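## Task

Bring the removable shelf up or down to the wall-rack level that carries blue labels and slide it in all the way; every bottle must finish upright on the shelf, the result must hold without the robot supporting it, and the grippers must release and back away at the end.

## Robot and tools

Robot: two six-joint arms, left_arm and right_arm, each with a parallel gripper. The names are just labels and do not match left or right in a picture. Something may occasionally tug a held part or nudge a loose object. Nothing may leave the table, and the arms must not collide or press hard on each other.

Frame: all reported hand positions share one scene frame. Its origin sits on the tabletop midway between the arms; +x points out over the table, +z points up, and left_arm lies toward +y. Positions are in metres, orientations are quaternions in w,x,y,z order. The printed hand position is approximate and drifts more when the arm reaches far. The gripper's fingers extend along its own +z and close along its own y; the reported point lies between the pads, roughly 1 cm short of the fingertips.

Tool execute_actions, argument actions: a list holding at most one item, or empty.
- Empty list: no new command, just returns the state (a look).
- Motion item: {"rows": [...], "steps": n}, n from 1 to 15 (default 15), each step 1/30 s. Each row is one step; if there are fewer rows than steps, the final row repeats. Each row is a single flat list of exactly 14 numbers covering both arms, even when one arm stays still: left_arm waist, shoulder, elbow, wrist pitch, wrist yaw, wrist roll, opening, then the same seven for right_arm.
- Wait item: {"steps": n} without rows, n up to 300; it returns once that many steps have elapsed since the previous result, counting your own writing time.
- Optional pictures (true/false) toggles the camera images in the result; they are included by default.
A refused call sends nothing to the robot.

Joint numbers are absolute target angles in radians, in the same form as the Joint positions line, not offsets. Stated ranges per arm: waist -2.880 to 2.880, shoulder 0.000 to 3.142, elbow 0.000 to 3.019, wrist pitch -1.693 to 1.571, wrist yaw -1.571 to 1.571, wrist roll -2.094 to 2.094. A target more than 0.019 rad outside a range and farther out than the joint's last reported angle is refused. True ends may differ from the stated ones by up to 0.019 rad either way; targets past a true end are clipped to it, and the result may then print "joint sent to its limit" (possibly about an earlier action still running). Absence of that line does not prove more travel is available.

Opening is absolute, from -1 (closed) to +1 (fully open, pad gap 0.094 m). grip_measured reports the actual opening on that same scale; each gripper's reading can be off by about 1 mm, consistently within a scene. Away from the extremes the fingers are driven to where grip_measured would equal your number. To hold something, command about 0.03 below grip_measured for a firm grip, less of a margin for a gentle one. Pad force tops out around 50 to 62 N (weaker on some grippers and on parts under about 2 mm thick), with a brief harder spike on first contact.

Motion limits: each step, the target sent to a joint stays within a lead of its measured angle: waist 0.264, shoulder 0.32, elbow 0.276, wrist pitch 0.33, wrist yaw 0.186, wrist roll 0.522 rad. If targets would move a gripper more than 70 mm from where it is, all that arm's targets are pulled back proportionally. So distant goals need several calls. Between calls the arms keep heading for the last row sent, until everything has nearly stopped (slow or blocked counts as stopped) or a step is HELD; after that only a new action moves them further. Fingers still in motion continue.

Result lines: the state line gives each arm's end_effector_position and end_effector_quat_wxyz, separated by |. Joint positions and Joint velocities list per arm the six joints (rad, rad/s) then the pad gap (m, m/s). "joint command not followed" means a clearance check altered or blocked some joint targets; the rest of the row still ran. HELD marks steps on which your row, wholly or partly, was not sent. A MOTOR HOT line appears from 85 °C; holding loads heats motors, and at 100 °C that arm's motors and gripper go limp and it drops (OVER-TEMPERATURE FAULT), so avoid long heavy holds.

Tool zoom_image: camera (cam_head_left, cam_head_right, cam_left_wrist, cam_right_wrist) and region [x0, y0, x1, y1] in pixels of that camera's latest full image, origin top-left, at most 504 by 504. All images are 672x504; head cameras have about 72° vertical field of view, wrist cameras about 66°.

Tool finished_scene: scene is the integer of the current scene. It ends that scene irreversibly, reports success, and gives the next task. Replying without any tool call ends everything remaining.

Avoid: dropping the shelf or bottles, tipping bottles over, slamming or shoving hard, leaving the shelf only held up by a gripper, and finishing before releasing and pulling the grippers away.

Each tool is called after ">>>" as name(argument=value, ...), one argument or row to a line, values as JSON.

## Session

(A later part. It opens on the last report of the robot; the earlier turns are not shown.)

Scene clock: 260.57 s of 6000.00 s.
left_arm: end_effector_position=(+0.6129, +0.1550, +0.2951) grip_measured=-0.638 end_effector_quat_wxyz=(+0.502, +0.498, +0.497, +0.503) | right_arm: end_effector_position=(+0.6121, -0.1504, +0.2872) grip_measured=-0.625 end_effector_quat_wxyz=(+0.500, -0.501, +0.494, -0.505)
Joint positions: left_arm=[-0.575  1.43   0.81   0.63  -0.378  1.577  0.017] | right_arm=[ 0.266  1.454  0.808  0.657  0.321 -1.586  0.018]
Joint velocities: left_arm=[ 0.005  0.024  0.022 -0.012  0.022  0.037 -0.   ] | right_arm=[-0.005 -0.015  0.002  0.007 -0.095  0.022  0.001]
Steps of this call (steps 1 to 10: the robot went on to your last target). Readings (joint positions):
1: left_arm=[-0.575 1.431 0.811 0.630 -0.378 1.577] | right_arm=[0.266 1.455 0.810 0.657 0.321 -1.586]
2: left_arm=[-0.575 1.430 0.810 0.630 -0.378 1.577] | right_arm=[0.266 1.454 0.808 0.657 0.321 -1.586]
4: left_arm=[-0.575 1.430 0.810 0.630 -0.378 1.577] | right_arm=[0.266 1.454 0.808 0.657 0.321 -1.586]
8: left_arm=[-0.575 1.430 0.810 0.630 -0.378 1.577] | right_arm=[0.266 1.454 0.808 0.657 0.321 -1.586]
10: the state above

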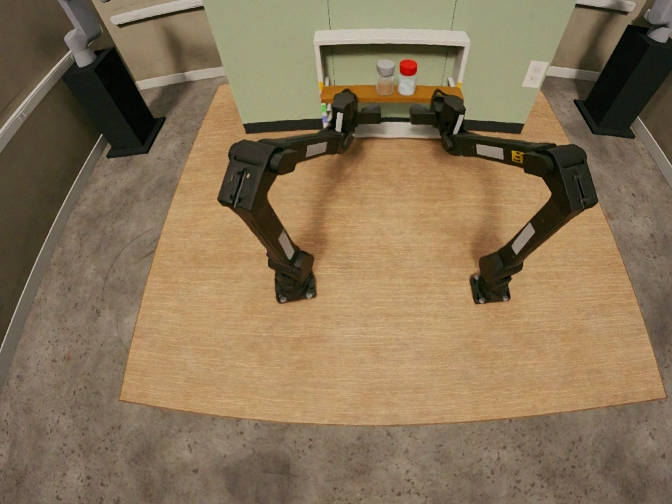

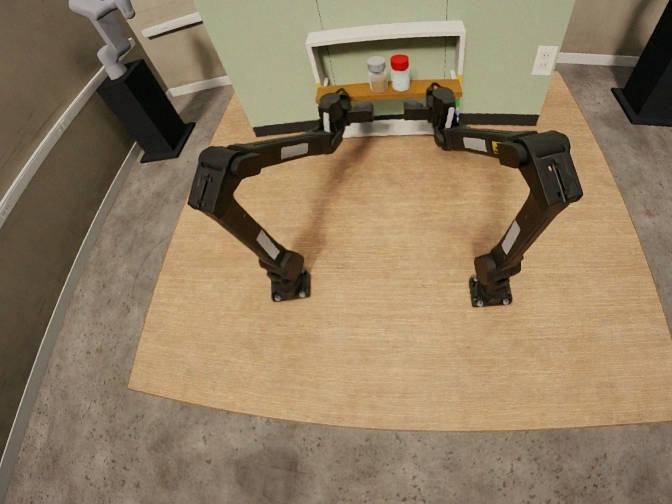

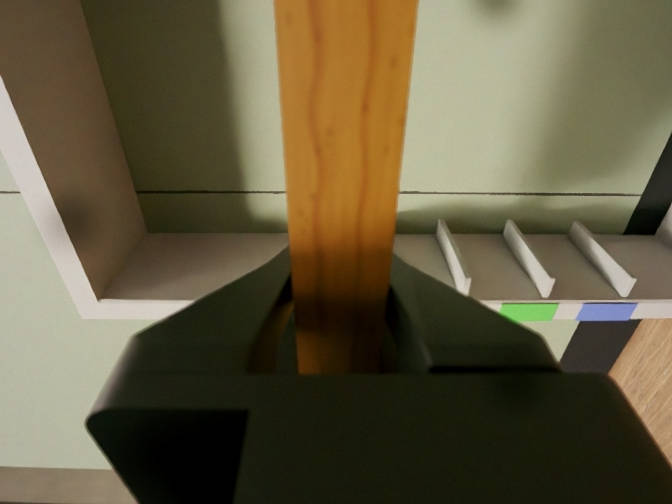

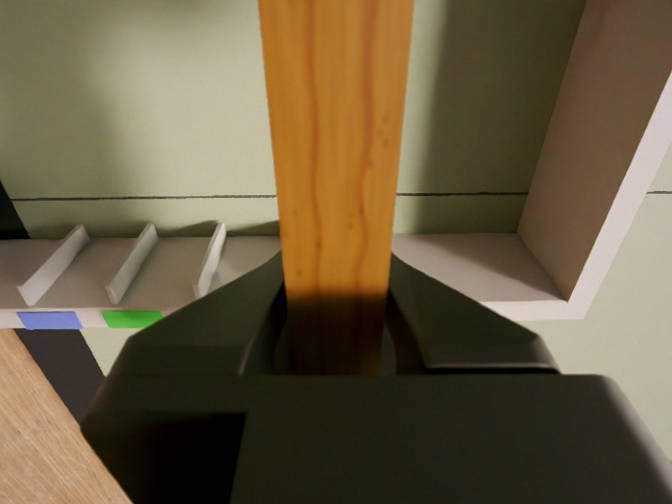

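>>> execute_actions(
  actions=[
    {"rows": [[-0.580,1.396,0.8324,0.6736,-0.380,1.58,-0.675,0.2708,1.426,0.8144,0.7072,0.325,-1.582,-0.66],[-0.579,1.407,0.8315,0.6754,-0.3795,1.58,-0.675,0.270,1.432,0.8136,0.7089,0.3243,-1.582,-0.66],[-0.578,1.419,0.8300,0.6783,-0.379,1.58,-0.675,0.269,1.440,0.8122,0.7117,0.3236,-1.582,-0.66],[-0.577,1.4317,0.8280,0.6823,-0.379,1.58,-0.675,0.268,1.4490,0.8104,0.7155,0.323,-1.582,-0.66],[-0.577,1.4349,0.8254,0.6873,-0.379,1.58,-0.675,0.268,1.4523,0.8081,0.7204,0.323,-1.582,-0.66],[-0.577,1.4387,0.8225,0.6934,-0.379,1.58,-0.675,0.268,1.4563,0.8054,0.7262,0.323,-1.582,-0.66],[-0.577,1.4432,0.8191,0.7005,-0.379,1.58,-0.675,0.268,1.4610,0.8023,0.7331,0.323,-1.582,-0.66],[-0.577,1.4484,0.8153,0.7085,-0.379,1.58,-0.675,0.268,1.4663,0.7989,0.7408,0.323,-1.582,-0.66],[-0.577,1.4542,0.8112,0.7176,-0.379,1.58,-0.675,0.268,1.4723,0.7952,0.7496,0.323,-1.582,-0.66],[-0.577,1.4606,0.8069,0.7275,-0.379,1.58,-0.675,0.268,1.4790,0.7912,0.7592,0.323,-1.582,-0.66],[-0.577,1.4678,0.8023,0.7383,-0.379,1.58,-0.675,0.268,1.4863,0.7871,0.7697,0.323,-1.582,-0.66],[-0.577,1.4755,0.7975,0.7500,-0.379,1.58,-0.675,0.268,1.4943,0.7827,0.7810,0.323,-1.582,-0.66],[-0.577,1.4839,0.7925,0.7625,-0.379,1.58,-0.675,0.268,1.5030,0.7783,0.7931,0.323,-1.582,-0.66],[-0.577,1.4929,0.7875,0.7757,-0.379,1.58,-0.675,0.268,1.5122,0.7737,0.8060,0.323,-1.582,-0.66],[-0.577,1.5025,0.7824,0.7897,-0.379,1.58,-0.675,0.268,1.5220,0.7691,0.8196,0.323,-1.582,-0.66]], "steps": 15},
  ],
  pictures=false,
)

>>> execute_actions(
  actions=[
    {"rows": [[-0.577,1.5127,0.7772,0.8043,-0.379,1.58,-0.675,0.268,1.5324,0.7645,0.8339,0.323,-1.582,-0.66],[-0.577,1.5234,0.7721,0.8196,-0.379,1.58,-0.675,0.268,1.5433,0.7599,0.8487,0.323,-1.582,-0.66],[-0.577,1.5347,0.7670,0.8353,-0.379,1.58,-0.675,0.268,1.5548,0.7553,0.8641,0.323,-1.582,-0.66],[-0.577,1.5464,0.7621,0.8515,-0.379,1.58,-0.675,0.268,1.5667,0.7509,0.8799,0.323,-1.582,-0.66],[-0.577,1.5586,0.7572,0.8681,-0.379,1.58,-0.675,0.268,1.5790,0.7466,0.8961,0.323,-1.582,-0.66],[-0.577,1.5712,0.7525,0.8850,-0.379,1.58,-0.675,0.268,1.5918,0.7424,0.9127,0.323,-1.582,-0.66],[-0.577,1.5841,0.7480,0.9022,-0.379,1.58,-0.675,0.268,1.6048,0.7384,0.9294,0.323,-1.582,-0.66],[-0.577,1.5973,0.7437,0.9195,-0.379,1.58,-0.675,0.268,1.6181,0.7346,0.9463,0.323,-1.582,-0.66],[-0.577,1.6108,0.7396,0.9368,-0.379,1.58,-0.675,0.268,1.6317,0.7310,0.9632,0.323,-1.582,-0.66],[-0.577,1.6244,0.7358,0.9541,-0.379,1.58,-0.675,0.268,1.6454,0.7276,0.9801,0.323,-1.582,-0.66],[-0.577,1.6382,0.7322,0.9713,-0.379,1.58,-0.675,0.268,1.6591,0.7245,0.9969,0.323,-1.582,-0.66],[-0.577,1.6519,0.7288,0.9882,-0.379,1.58,-0.675,0.268,1.6729,0.7216,1.0134,0.323,-1.582,-0.66],[-0.577,1.6657,0.7258,1.0048,-0.379,1.58,-0.675,0.268,1.6867,0.7190,1.0297,0.323,-1.582,-0.66],[-0.577,1.6793,0.7230,1.0211,-0.379,1.58,-0.675,0.268,1.7003,0.7166,1.0455,0.323,-1.582,-0.66],[-0.577,1.6927,0.7205,1.0369,-0.379,1.58,-0.675,0.268,1.7137,0.7144,1.0609,0.323,-1.582,-0.66]], "steps": 15},
  ],
  pictures=false,
)

>>> execute_actions(
  actions=[
    {"rows": [[-0.577,1.7059,0.7182,1.0521,-0.379,1.58,-0.675,0.268,1.7268,0.7125,1.0758,0.323,-1.582,-0.66],[-0.577,1.7186,0.7162,1.0667,-0.379,1.58,-0.675,0.268,1.7395,0.7109,1.0900,0.323,-1.582,-0.66],[-0.577,1.7310,0.7145,1.0807,-0.379,1.58,-0.675,0.268,1.7518,0.7095,1.1035,0.323,-1.582,-0.66],[-0.577,1.7428,0.7130,1.0938,-0.379,1.58,-0.675,0.268,1.7635,0.7083,1.1163,0.323,-1.582,-0.66],[-0.577,1.7541,0.7117,1.1061,-0.379,1.58,-0.675,0.268,1.7747,0.7073,1.1282,0.323,-1.582,-0.66],[-0.577,1.7646,0.7106,1.1175,-0.379,1.58,-0.675,0.268,1.7851,0.7064,1.1393,0.323,-1.582,-0.66],[-0.577,1.7744,0.7097,1.1279,-0.379,1.58,-0.675,0.268,1.7948,0.7058,1.1494,0.323,-1.582,-0.66],[-0.577,1.7833,0.7089,1.1373,-0.379,1.58,-0.675,0.268,1.8036,0.7052,1.1585,0.323,-1.582,-0.66],[-0.577,1.7913,0.7084,1.1457,-0.379,1.58,-0.675,0.268,1.8115,0.7048,1.1665,0.323,-1.582,-0.66],[-0.577,1.7982,0.7079,1.1529,-0.379,1.58,-0.675,0.268,1.8184,0.7045,1.1735,0.323,-1.582,-0.66],[-0.577,1.8041,0.7076,1.1589,-0.379,1.58,-0.675,0.268,1.8242,0.7043,1.1793,0.323,-1.582,-0.66],[-0.577,1.8087,0.7073,1.1637,-0.379,1.58,-0.675,0.268,1.8288,0.7042,1.1839,0.323,-1.582,-0.66],[-0.577,1.8122,0.7071,1.1671,-0.379,1.58,-0.675,0.268,1.8322,0.7041,1.1873,0.323,-1.582,-0.66],[-0.577,1.8143,0.7070,1.1693,-0.379,1.58,-0.675,0.268,1.8343,0.7040,1.1893,0.323,-1.582,-0.66],[-0.577,1.815,0.707,1.170,-0.379,1.58,-0.675,0.268,1.835,0.704,1.190,0.323,-1.582,-0.66]], "steps": 15},
  ],
  pictures=false,
)

>>> execute_actions(
  actions=[
    {"steps": 12},
  ],
  pictures=true,
)

Scene clock: 363.57 s of 6000.00 s.
left_arm: end_effector_position=(+0.6123, +0.1552, +0.2687) grip_measured=-0.638 end_effector_quat_wxyz=(+0.502, +0.497, +0.496, +0.504) | right_arm: end_effector_position=(+0.6116, -0.1504, +0.2610) grip_measured=-0.625 end_effector_quat_wxyz=(+0.501, -0.500, +0.492, -0.506)
Joint positions: left_arm=[-0.575  1.482  0.774  0.722 -0.378  1.579  0.017] | right_arm=[ 0.266  1.508  0.775  0.749  0.321 -1.589  0.018]
Joint velocities: left_arm=[ 0.005  0.298 -0.159  0.374 -0.037 -0.022  0.001] | right_arm=[-0.005  0.278 -0.173  0.374  0.022 -0.007 -0.001]
Steps of this call (steps 1 to 15: the robot went on to your last target; steps 16 to 90: nothing new was sent; then 99.50 s passed at rest; steps 91 to 105: all 15 steps of this action). Readings (joint positions):
91: left_arm=[-0.575 1.430 0.810 0.630 -0.378 1.577] | right_arm=[0.266 1.454 0.808 0.657 0.321 -1.586]
92: left_arm=[-0.575 1.430 0.810 0.630 -0.378 1.577] | right_arm=[0.266 1.454 0.808 0.658 0.321 -1.586]
94: left_arm=[-0.575 1.430 0.809 0.633 -0.378 1.577] | right_arm=[0.266 1.454 0.808 0.660 0.321 -1.586]
98: left_arm=[-0.575 1.435 0.803 0.653 -0.378 1.578] | right_arm=[0.266 1.460 0.802 0.681 0.321 -1.588]
105: the state above

Scene clock: 364.07 s of 6000.00 s.
left_arm: end_effector_position=(+0.6122, +0.1553, +0.1877) grip_measured=-0.638 end_effector_quat_wxyz=(+0.498, +0.502, +0.498, +0.502) | right_arm: end_effector_position=(+0.6110, -0.1503, +0.1800) grip_measured=-0.625 end_effector_quat_wxyz=(+0.497, -0.504, +0.496, -0.503)
Joint positions: left_arm=[-0.575  1.67   0.71   0.959 -0.378  1.579  0.017] | right_arm=[ 0.267  1.697  0.715  0.982  0.321 -1.584  0.018]
Joint velocities: left_arm=[ 0.005  0.405 -0.066  0.496 -0.037  0.022  0.   ] | right_arm=[ 0.015  0.405 -0.071  0.471 -0.037  0.095 -0.001]
Steps of this call (steps 1 to 15: all 15 steps of this action). Readings (joint positions):
1: left_arm=[-0.575 1.492 0.769 0.735 -0.378 1.579] | right_arm=[0.266 1.518 0.770 0.761 0.321 -1.589]
2: left_arm=[-0.575 1.502 0.764 0.748 -0.378 1.579] | right_arm=[0.266 1.529 0.765 0.774 0.321 -1.589]
4: left_arm=[-0.575 1.525 0.753 0.777 -0.378 1.579] | right_arm=[0.266 1.552 0.755 0.802 0.321 -1.587]
8: left_arm=[-0.575 1.575 0.734 0.841 -0.378 1.579] | right_arm=[0.267 1.602 0.738 0.866 0.321 -1.585]
15: the state above

Scene clock: 364.57 s of 6000.00 s.
left_arm: end_effector_position=(+0.6112, +0.1552, +0.1354) grip_measured=-0.638 end_effector_quat_wxyz=(+0.496, +0.504, +0.499, +0.501) | right_arm: end_effector_position=(+0.6097, -0.1503, +0.1280) grip_measured=-0.625 end_effector_quat_wxyz=(+0.496, -0.506, +0.497, -0.501)
Joint positions: left_arm=[-0.575  1.816  0.693  1.117 -0.378  1.579  0.017] | right_arm=[ 0.267  1.843  0.701  1.136  0.321 -1.582  0.018]
Joint velocities: left_arm=[-0.015  0.073 -0.012  0.051  0.051 -0.037  0.   ] | right_arm=[ 0.005  0.063 -0.027  0.081 -0.037  0.007  0.   ]
Steps of this call (steps 1 to 15: all 15 steps of this action). Readings (joint positions):
1: left_arm=[-0.575 1.683 0.707 0.975 -0.378 1.579] | right_arm=[0.267 1.711 0.713 0.997 0.321 -1.584]
2: left_arm=[-0.575 1.697 0.705 0.991 -0.378 1.579] | right_arm=[0.267 1.724 0.711 1.013 0.321 -1.584]
4: left_arm=[-0.575 1.723 0.701 1.020 -0.378 1.579] | right_arm=[0.267 1.750 0.708 1.041 0.321 -1.584]
8: left_arm=[-0.575 1.770 0.696 1.069 -0.378 1.579] | right_arm=[0.267 1.796 0.703 1.090 0.321 -1.583]
15: the state above

Scene clock: 364.97 s of 6000.00 s.
left_arm: end_effector_position=(+0.6111, +0.1552, +0.1355) grip_measured=-0.638 end_effector_quat_wxyz=(+0.497, +0.502, +0.498, +0.502) | right_arm: end_effector_position=(+0.6095, -0.1504, +0.1280) grip_measured=-0.625 end_effector_quat_wxyz=(+0.498, -0.504, +0.496, -0.502)
Joint positions: left_arm=[-0.575  1.819  0.693  1.125 -0.378  1.579  0.017] | right_arm=[ 0.267  1.846  0.701  1.143  0.321 -1.582  0.018]
Joint velocities: left_arm=[-0.005 -0.024  0.012 -0.007 -0.051 -0.066 -0.001] | right_arm=[-0.005  0.005  0.017 -0.007 -0.066 -0.095  0.001]
Steps of this call (steps 1 to 12: the robot went on to your last target). Readings (joint positions):
1: left_arm=[-0.575 1.818 0.693 1.119 -0.378 1.579] | right_arm=[0.267 1.845 0.701 1.138 0.321 -1.582]
2: left_arm=[-0.575 1.819 0.693 1.120 -0.378 1.579] | right_arm=[0.267 1.846 0.701 1.140 0.321 -1.582]
4: left_arm=[-0.575 1.819 0.693 1.123 -0.378 1.579] | right_arm=[0.267 1.846 0.701 1.141 0.321 -1.582]
8: left_arm=[-0.575 1.819 0.693 1.125 -0.378 1.579] | right_arm=[0.267 1.846 0.701 1.143 0.321 -1.582]
12: the state above

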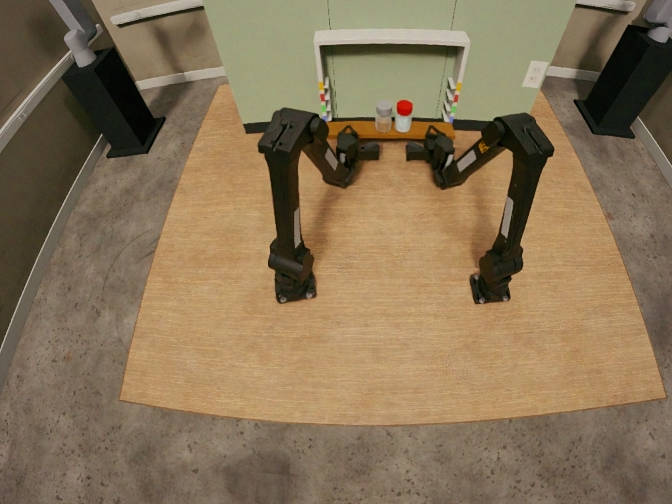

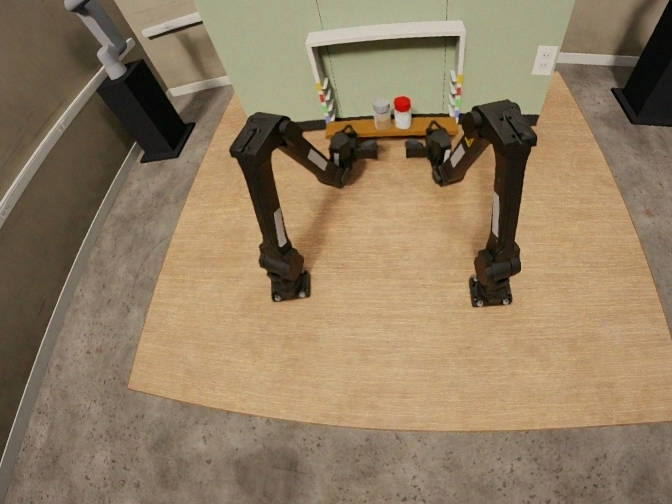

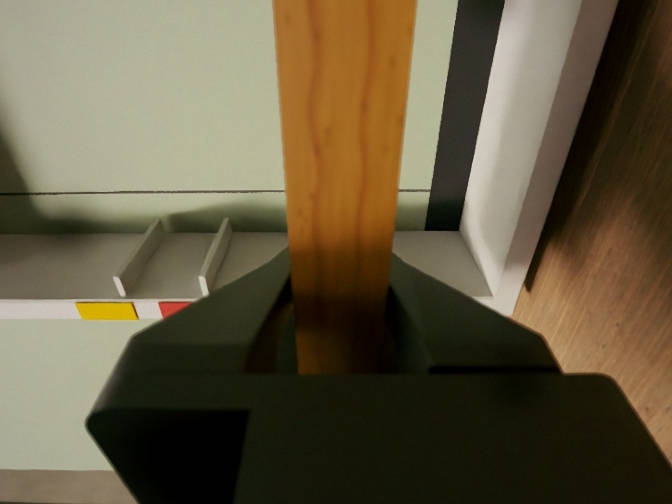

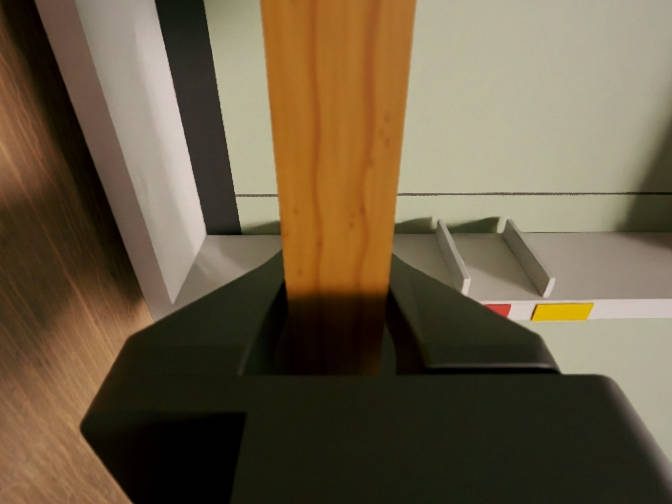

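>>> execute_actions(
  actions=[],
)

Scene clock: 375.83 s of 6000.00 s.
left_arm: end_effector_position=(+0.6111, +0.1552, +0.1355) grip_measured=-0.638 end_effector_quat_wxyz=(+0.497, +0.502, +0.498, +0.502) | right_arm: end_effector_position=(+0.6095, -0.1504, +0.1280) grip_measured=-0.625 end_effector_quat_wxyz=(+0.498, -0.504, +0.496, -0.502)
Joint positions: left_arm=[-0.575  1.819  0.693  1.125 -0.378  1.579  0.017] | right_arm=[ 0.267  1.846  0.701  1.143  0.321 -1.582  0.018]
Joint velocities: left_arm=[-0.005 -0.015 -0.002 -0.002  0.051 -0.066 -0.   ] | right_arm=[ 0.005  0.005 -0.002  0.002  0.022 -0.007 -0.001]
Steps of this call (steps 1 to 15: the robot went on to your last target; steps 16 to 90: nothing new was sent; then 7.87 s passed at rest). Readings (joint positions):
1: left_arm=[-0.575 1.819 0.693 1.125 -0.378 1.579] | right_arm=[0.267 1.846 0.701 1.143 0.321 -1.582]
2: left_arm=[-0.575 1.819 0.693 1.125 -0.378 1.579] | right_arm=[0.267 1.846 0.701 1.143 0.321 -1.582]
4: left_arm=[-0.575 1.819 0.693 1.125 -0.378 1.579] | right_arm=[0.267 1.846 0.701 1.143 0.321 -1.582]
8: left_arm=[-0.575 1.819 0.693 1.125 -0.378 1.579] | right_arm=[0.267 1.846 0.701 1.143 0.321 -1.582]
90: the state above
All arms were judged still, so your last target was given up. Only a new action makes them travel on or press farther. Fingers that are still opening or closing keep moving.

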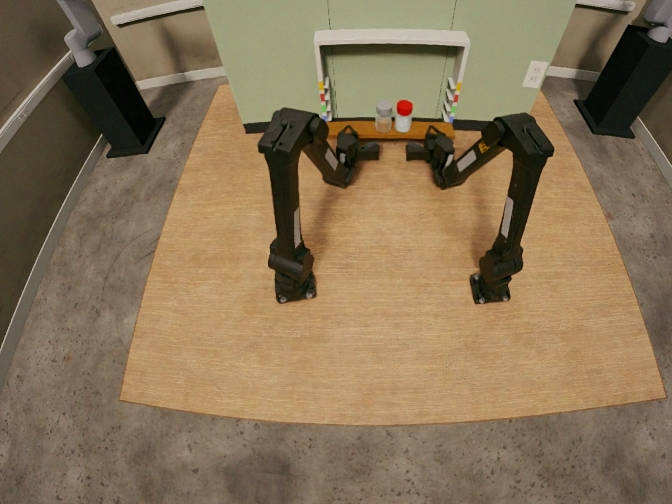

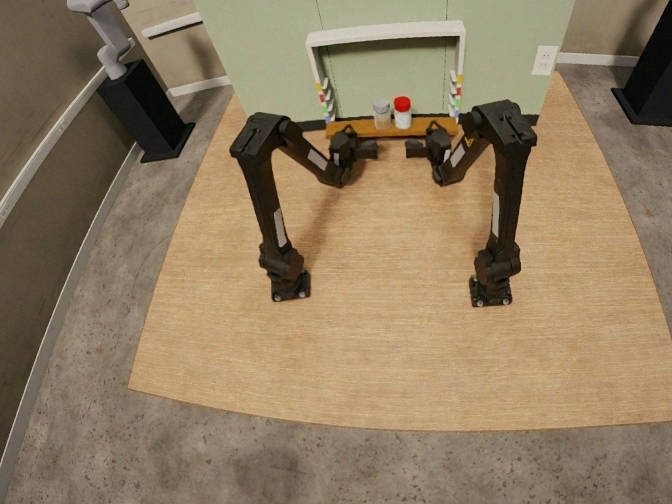

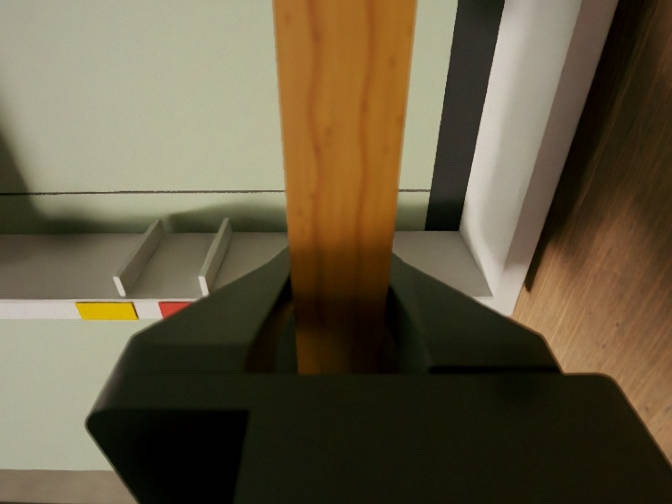

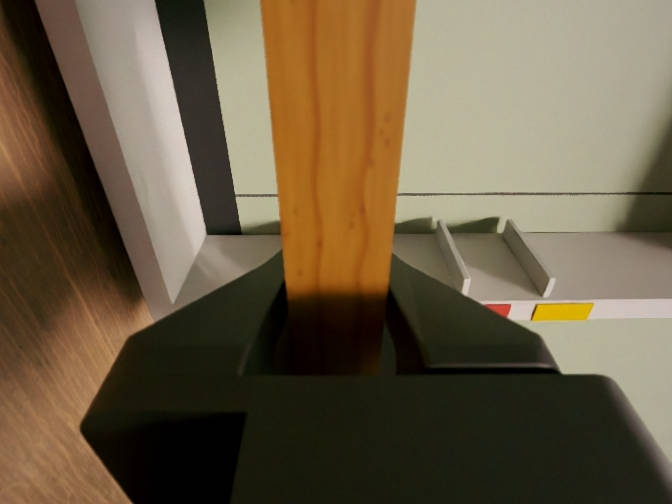

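>>> zoom_image(
  camera="cam_head_left",
  region=[290, 20, 490, 170],
)

Region (290, 20, 490, 170) of cam_head_left's 672x504 image, scaled by 2.520, with more detail than that image has; it fills the top 378 rows of this view, and the rest is white.

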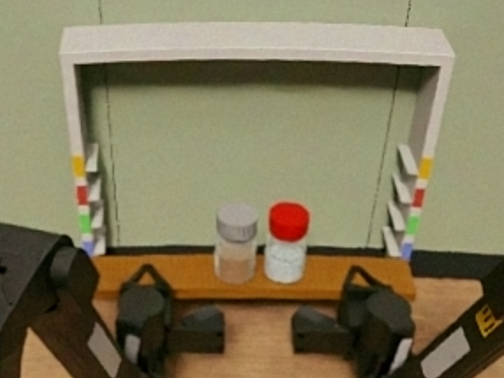

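>>> execute_actions(
  actions=[
    {"rows": [[-0.5756,1.815,0.7168,1.161,-0.3782,1.58,-0.675,0.2664,1.835,0.716,1.1834,0.322,-1.582,-0.66],[-0.5742,1.815,0.7266,1.152,-0.3774,1.58,-0.675,0.2648,1.835,0.728,1.1768,0.321,-1.582,-0.66],[-0.5728,1.815,0.7364,1.143,-0.3766,1.58,-0.675,0.2632,1.835,0.740,1.1702,0.320,-1.582,-0.66],[-0.5714,1.815,0.7462,1.134,-0.3758,1.58,-0.675,0.2616,1.835,0.752,1.1636,0.319,-1.582,-0.66],[-0.570,1.815,0.756,1.125,-0.375,1.58,-0.675,0.260,1.835,0.764,1.157,0.318,-1.582,-0.66]], "steps": 5},
  ],
  pictures=false,
)

>>> execute_actions(
  actions=[
    {"rows": [[-0.5694,1.8160,0.7581,1.1239,-0.3744,1.58,-0.675,0.2595,1.8359,0.7661,1.1559,0.3175,-1.582,-0.66],[-0.5676,1.8187,0.7640,1.1209,-0.3727,1.58,-0.675,0.2580,1.8386,0.7722,1.1527,0.3160,-1.582,-0.66],[-0.5649,1.8229,0.7732,1.1163,-0.3701,1.58,-0.675,0.2556,1.8427,0.7815,1.1478,0.3137,-1.582,-0.66],[-0.5614,1.8283,0.7849,1.1104,-0.3667,1.58,-0.675,0.2526,1.8479,0.7935,1.1415,0.3107,-1.582,-0.66],[-0.5573,1.8346,0.7988,1.1033,-0.3627,1.58,-0.675,0.2491,1.8541,0.8076,1.1341,0.3072,-1.582,-0.66],[-0.5528,1.8416,0.8141,1.0956,-0.3583,1.58,-0.675,0.2452,1.8609,0.8231,1.1259,0.3033,-1.582,-0.66],[-0.5479,1.8490,0.8303,1.0874,-0.3537,1.58,-0.675,0.2411,1.8681,0.8396,1.1172,0.2992,-1.582,-0.66],[-0.5431,1.8566,0.8467,1.0791,-0.3489,1.58,-0.675,0.2369,1.8755,0.8564,1.1084,0.2950,-1.582,-0.66],[-0.5382,1.8640,0.8629,1.0709,-0.3443,1.58,-0.675,0.2328,1.8827,0.8729,1.0997,0.2909,-1.582,-0.66],[-0.5337,1.8710,0.8782,1.0632,-0.3399,1.58,-0.675,0.2289,1.8895,0.8884,1.0915,0.2870,-1.582,-0.66],[-0.5296,1.8773,0.8921,1.0561,-0.3359,1.58,-0.675,0.2254,1.8957,0.9025,1.0841,0.2835,-1.582,-0.66],[-0.5261,1.8827,0.9038,1.0502,-0.3325,1.58,-0.675,0.2224,1.9009,0.9145,1.0778,0.2805,-1.582,-0.66],[-0.5234,1.8869,0.9130,1.0456,-0.3299,1.58,-0.675,0.2200,1.9050,0.9238,1.0729,0.2782,-1.582,-0.66],[-0.5216,1.8896,0.9189,1.0426,-0.3282,1.58,-0.675,0.2185,1.9077,0.9299,1.0697,0.2767,-1.582,-0.66],[-0.521,1.8906,0.921,1.0415,-0.3276,1.58,-0.675,0.218,1.9086,0.932,1.0686,0.2762,-1.582,-0.66]], "steps": 15},
  ],
  pictures=false,
)

>>> execute_actions(
  actions=[
    {"steps": 12},
  ],
)

Scene clock: 429.17 s of 6000.00 s.
left_arm: end_effector_position=(+0.6114, +0.1550, +0.1356) grip_measured=-0.638 end_effector_quat_wxyz=(+0.498, +0.503, +0.498, +0.502) | right_arm: end_effector_position=(+0.6095, -0.1502, +0.1280) grip_measured=-0.625 end_effector_quat_wxyz=(+0.498, -0.505, +0.496, -0.501)
Joint positions: left_arm=[-0.575  1.819  0.694  1.124 -0.378  1.579  0.017] | right_arm=[ 0.267  1.846  0.701  1.143  0.32  -1.582  0.018]
Joint velocities: left_arm=[-0.015 -0.015  0.037 -0.071 -0.066 -0.051 -0.001] | right_arm=[-0.005 -0.044  0.017 -0.017  0.007 -0.007 -0.   ]
Steps of this call (steps 1 to 90: nothing new was sent; then 50.17 s passed at rest; steps 91 to 95: all 5 steps of this action). Readings (joint positions):
91: left_arm=[-0.575 1.819 0.693 1.125 -0.378 1.579] | right_arm=[0.267 1.846 0.701 1.143 0.321 -1.582]
92: left_arm=[-0.575 1.819 0.693 1.125 -0.378 1.579] | right_arm=[0.267 1.846 0.701 1.143 0.321 -1.582]
94: left_arm=[-0.575 1.819 0.693 1.125 -0.378 1.579] | right_arm=[0.267 1.846 0.701 1.143 0.321 -1.582]
95: the state above

Scene clock: 429.67 s of 6000.00 s.
left_arm: end_effector_position=(+0.6713, +0.1546, +0.1443) grip_measured=-0.638 end_effector_quat_wxyz=(+0.502, +0.498, +0.496, +0.504) | right_arm: end_effector_position=(+0.6685, -0.1514, +0.1371) grip_measured=-0.625 end_effector_quat_wxyz=(+0.502, -0.499, +0.494, -0.505)
Joint positions: left_arm=[-0.53   1.889  0.859  1.042 -0.331  1.579  0.017] | right_arm=[ 0.227  1.912  0.866  1.061  0.282 -1.583  0.018]
Joint velocities: left_arm=[ 0.044  0.093  0.242 -0.081  0.022  0.007  0.   ] | right_arm=[-0.044  0.083  0.227 -0.125 -0.051 -0.051  0.   ]
Steps of this call (steps 1 to 15: all 15 steps of this action). Readings (joint positions):
1: left_arm=[-0.575 1.819 0.695 1.122 -0.378 1.579] | right_arm=[0.267 1.846 0.701 1.143 0.320 -1.582]
2: left_arm=[-0.575 1.819 0.697 1.120 -0.378 1.579] | right_arm=[0.267 1.846 0.701 1.143 0.320 -1.582]
4: left_arm=[-0.574 1.820 0.705 1.114 -0.376 1.579] | right_arm=[0.265 1.847 0.709 1.137 0.320 -1.582]
8: left_arm=[-0.559 1.839 0.751 1.090 -0.361 1.579] | right_arm=[0.252 1.864 0.755 1.112 0.307 -1.582]
15: the state above

Scene clock: 430.07 s of 6000.00 s.
left_arm: end_effector_position=(+0.6744, +0.1545, +0.1445) grip_measured=-0.638 end_effector_quat_wxyz=(+0.502, +0.499, +0.496, +0.504) | right_arm: end_effector_position=(+0.6717, -0.1513, +0.1371) grip_measured=-0.625 end_effector_quat_wxyz=(+0.501, -0.500, +0.494, -0.505)
Joint positions: left_arm=[-0.528  1.893  0.868  1.036 -0.33   1.58   0.017] | right_arm=[ 0.225  1.916  0.875  1.054  0.281 -1.584  0.018]
Joint velocities: left_arm=[-0.005 -0.015 -0.007 -0.007  0.037  0.051 -0.   ] | right_arm=[-0.015 -0.005 -0.017 -0.017 -0.037  0.037  0.   ]
Steps of this call (steps 1 to 12: the robot went on to your last target). Readings (joint positions):
1: left_arm=[-0.528 1.892 0.865 1.040 -0.330 1.580] | right_arm=[0.225 1.915 0.872 1.058 0.281 -1.584]
2: left_arm=[-0.528 1.893 0.868 1.038 -0.330 1.580] | right_arm=[0.225 1.916 0.874 1.056 0.281 -1.584]
4: left_arm=[-0.528 1.893 0.868 1.038 -0.330 1.580] | right_arm=[0.225 1.916 0.875 1.056 0.281 -1.584]
8: left_arm=[-0.528 1.893 0.868 1.036 -0.330 1.580] | right_arm=[0.225 1.916 0.875 1.054 0.281 -1.584]
12: the state above

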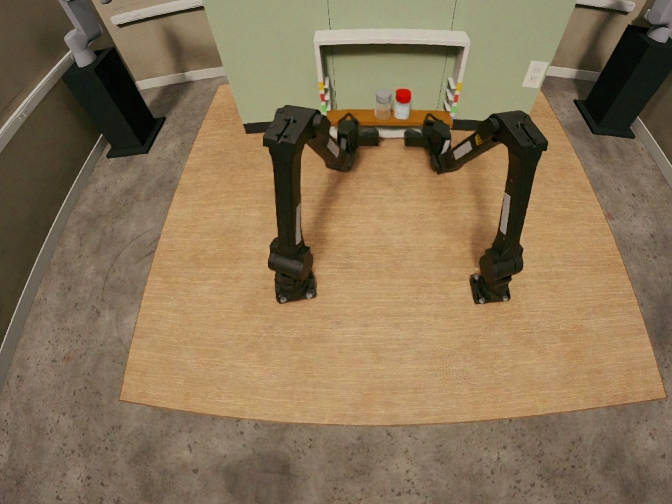

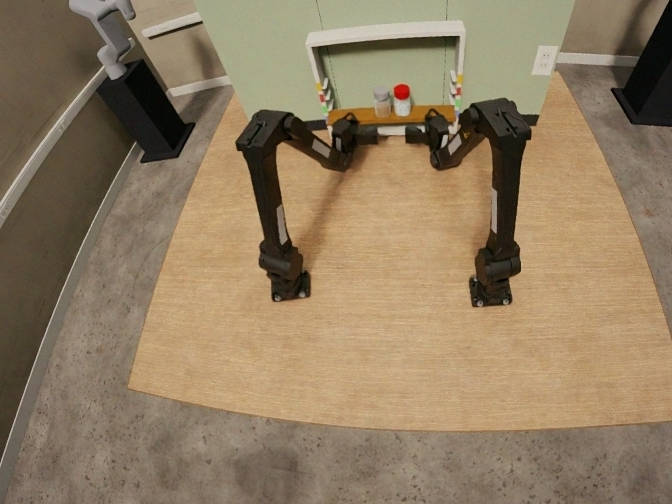

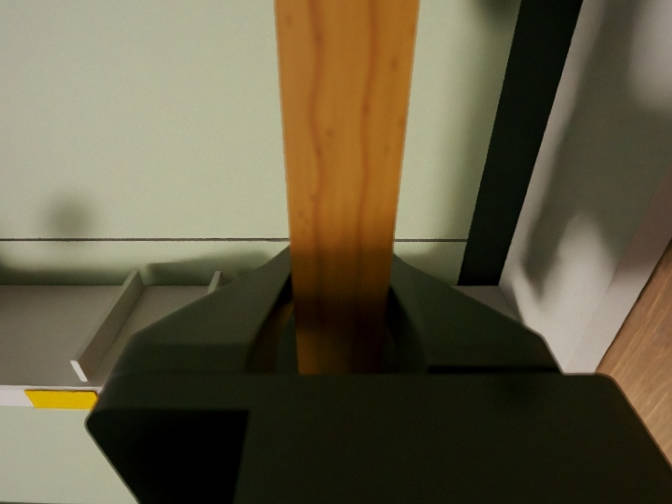

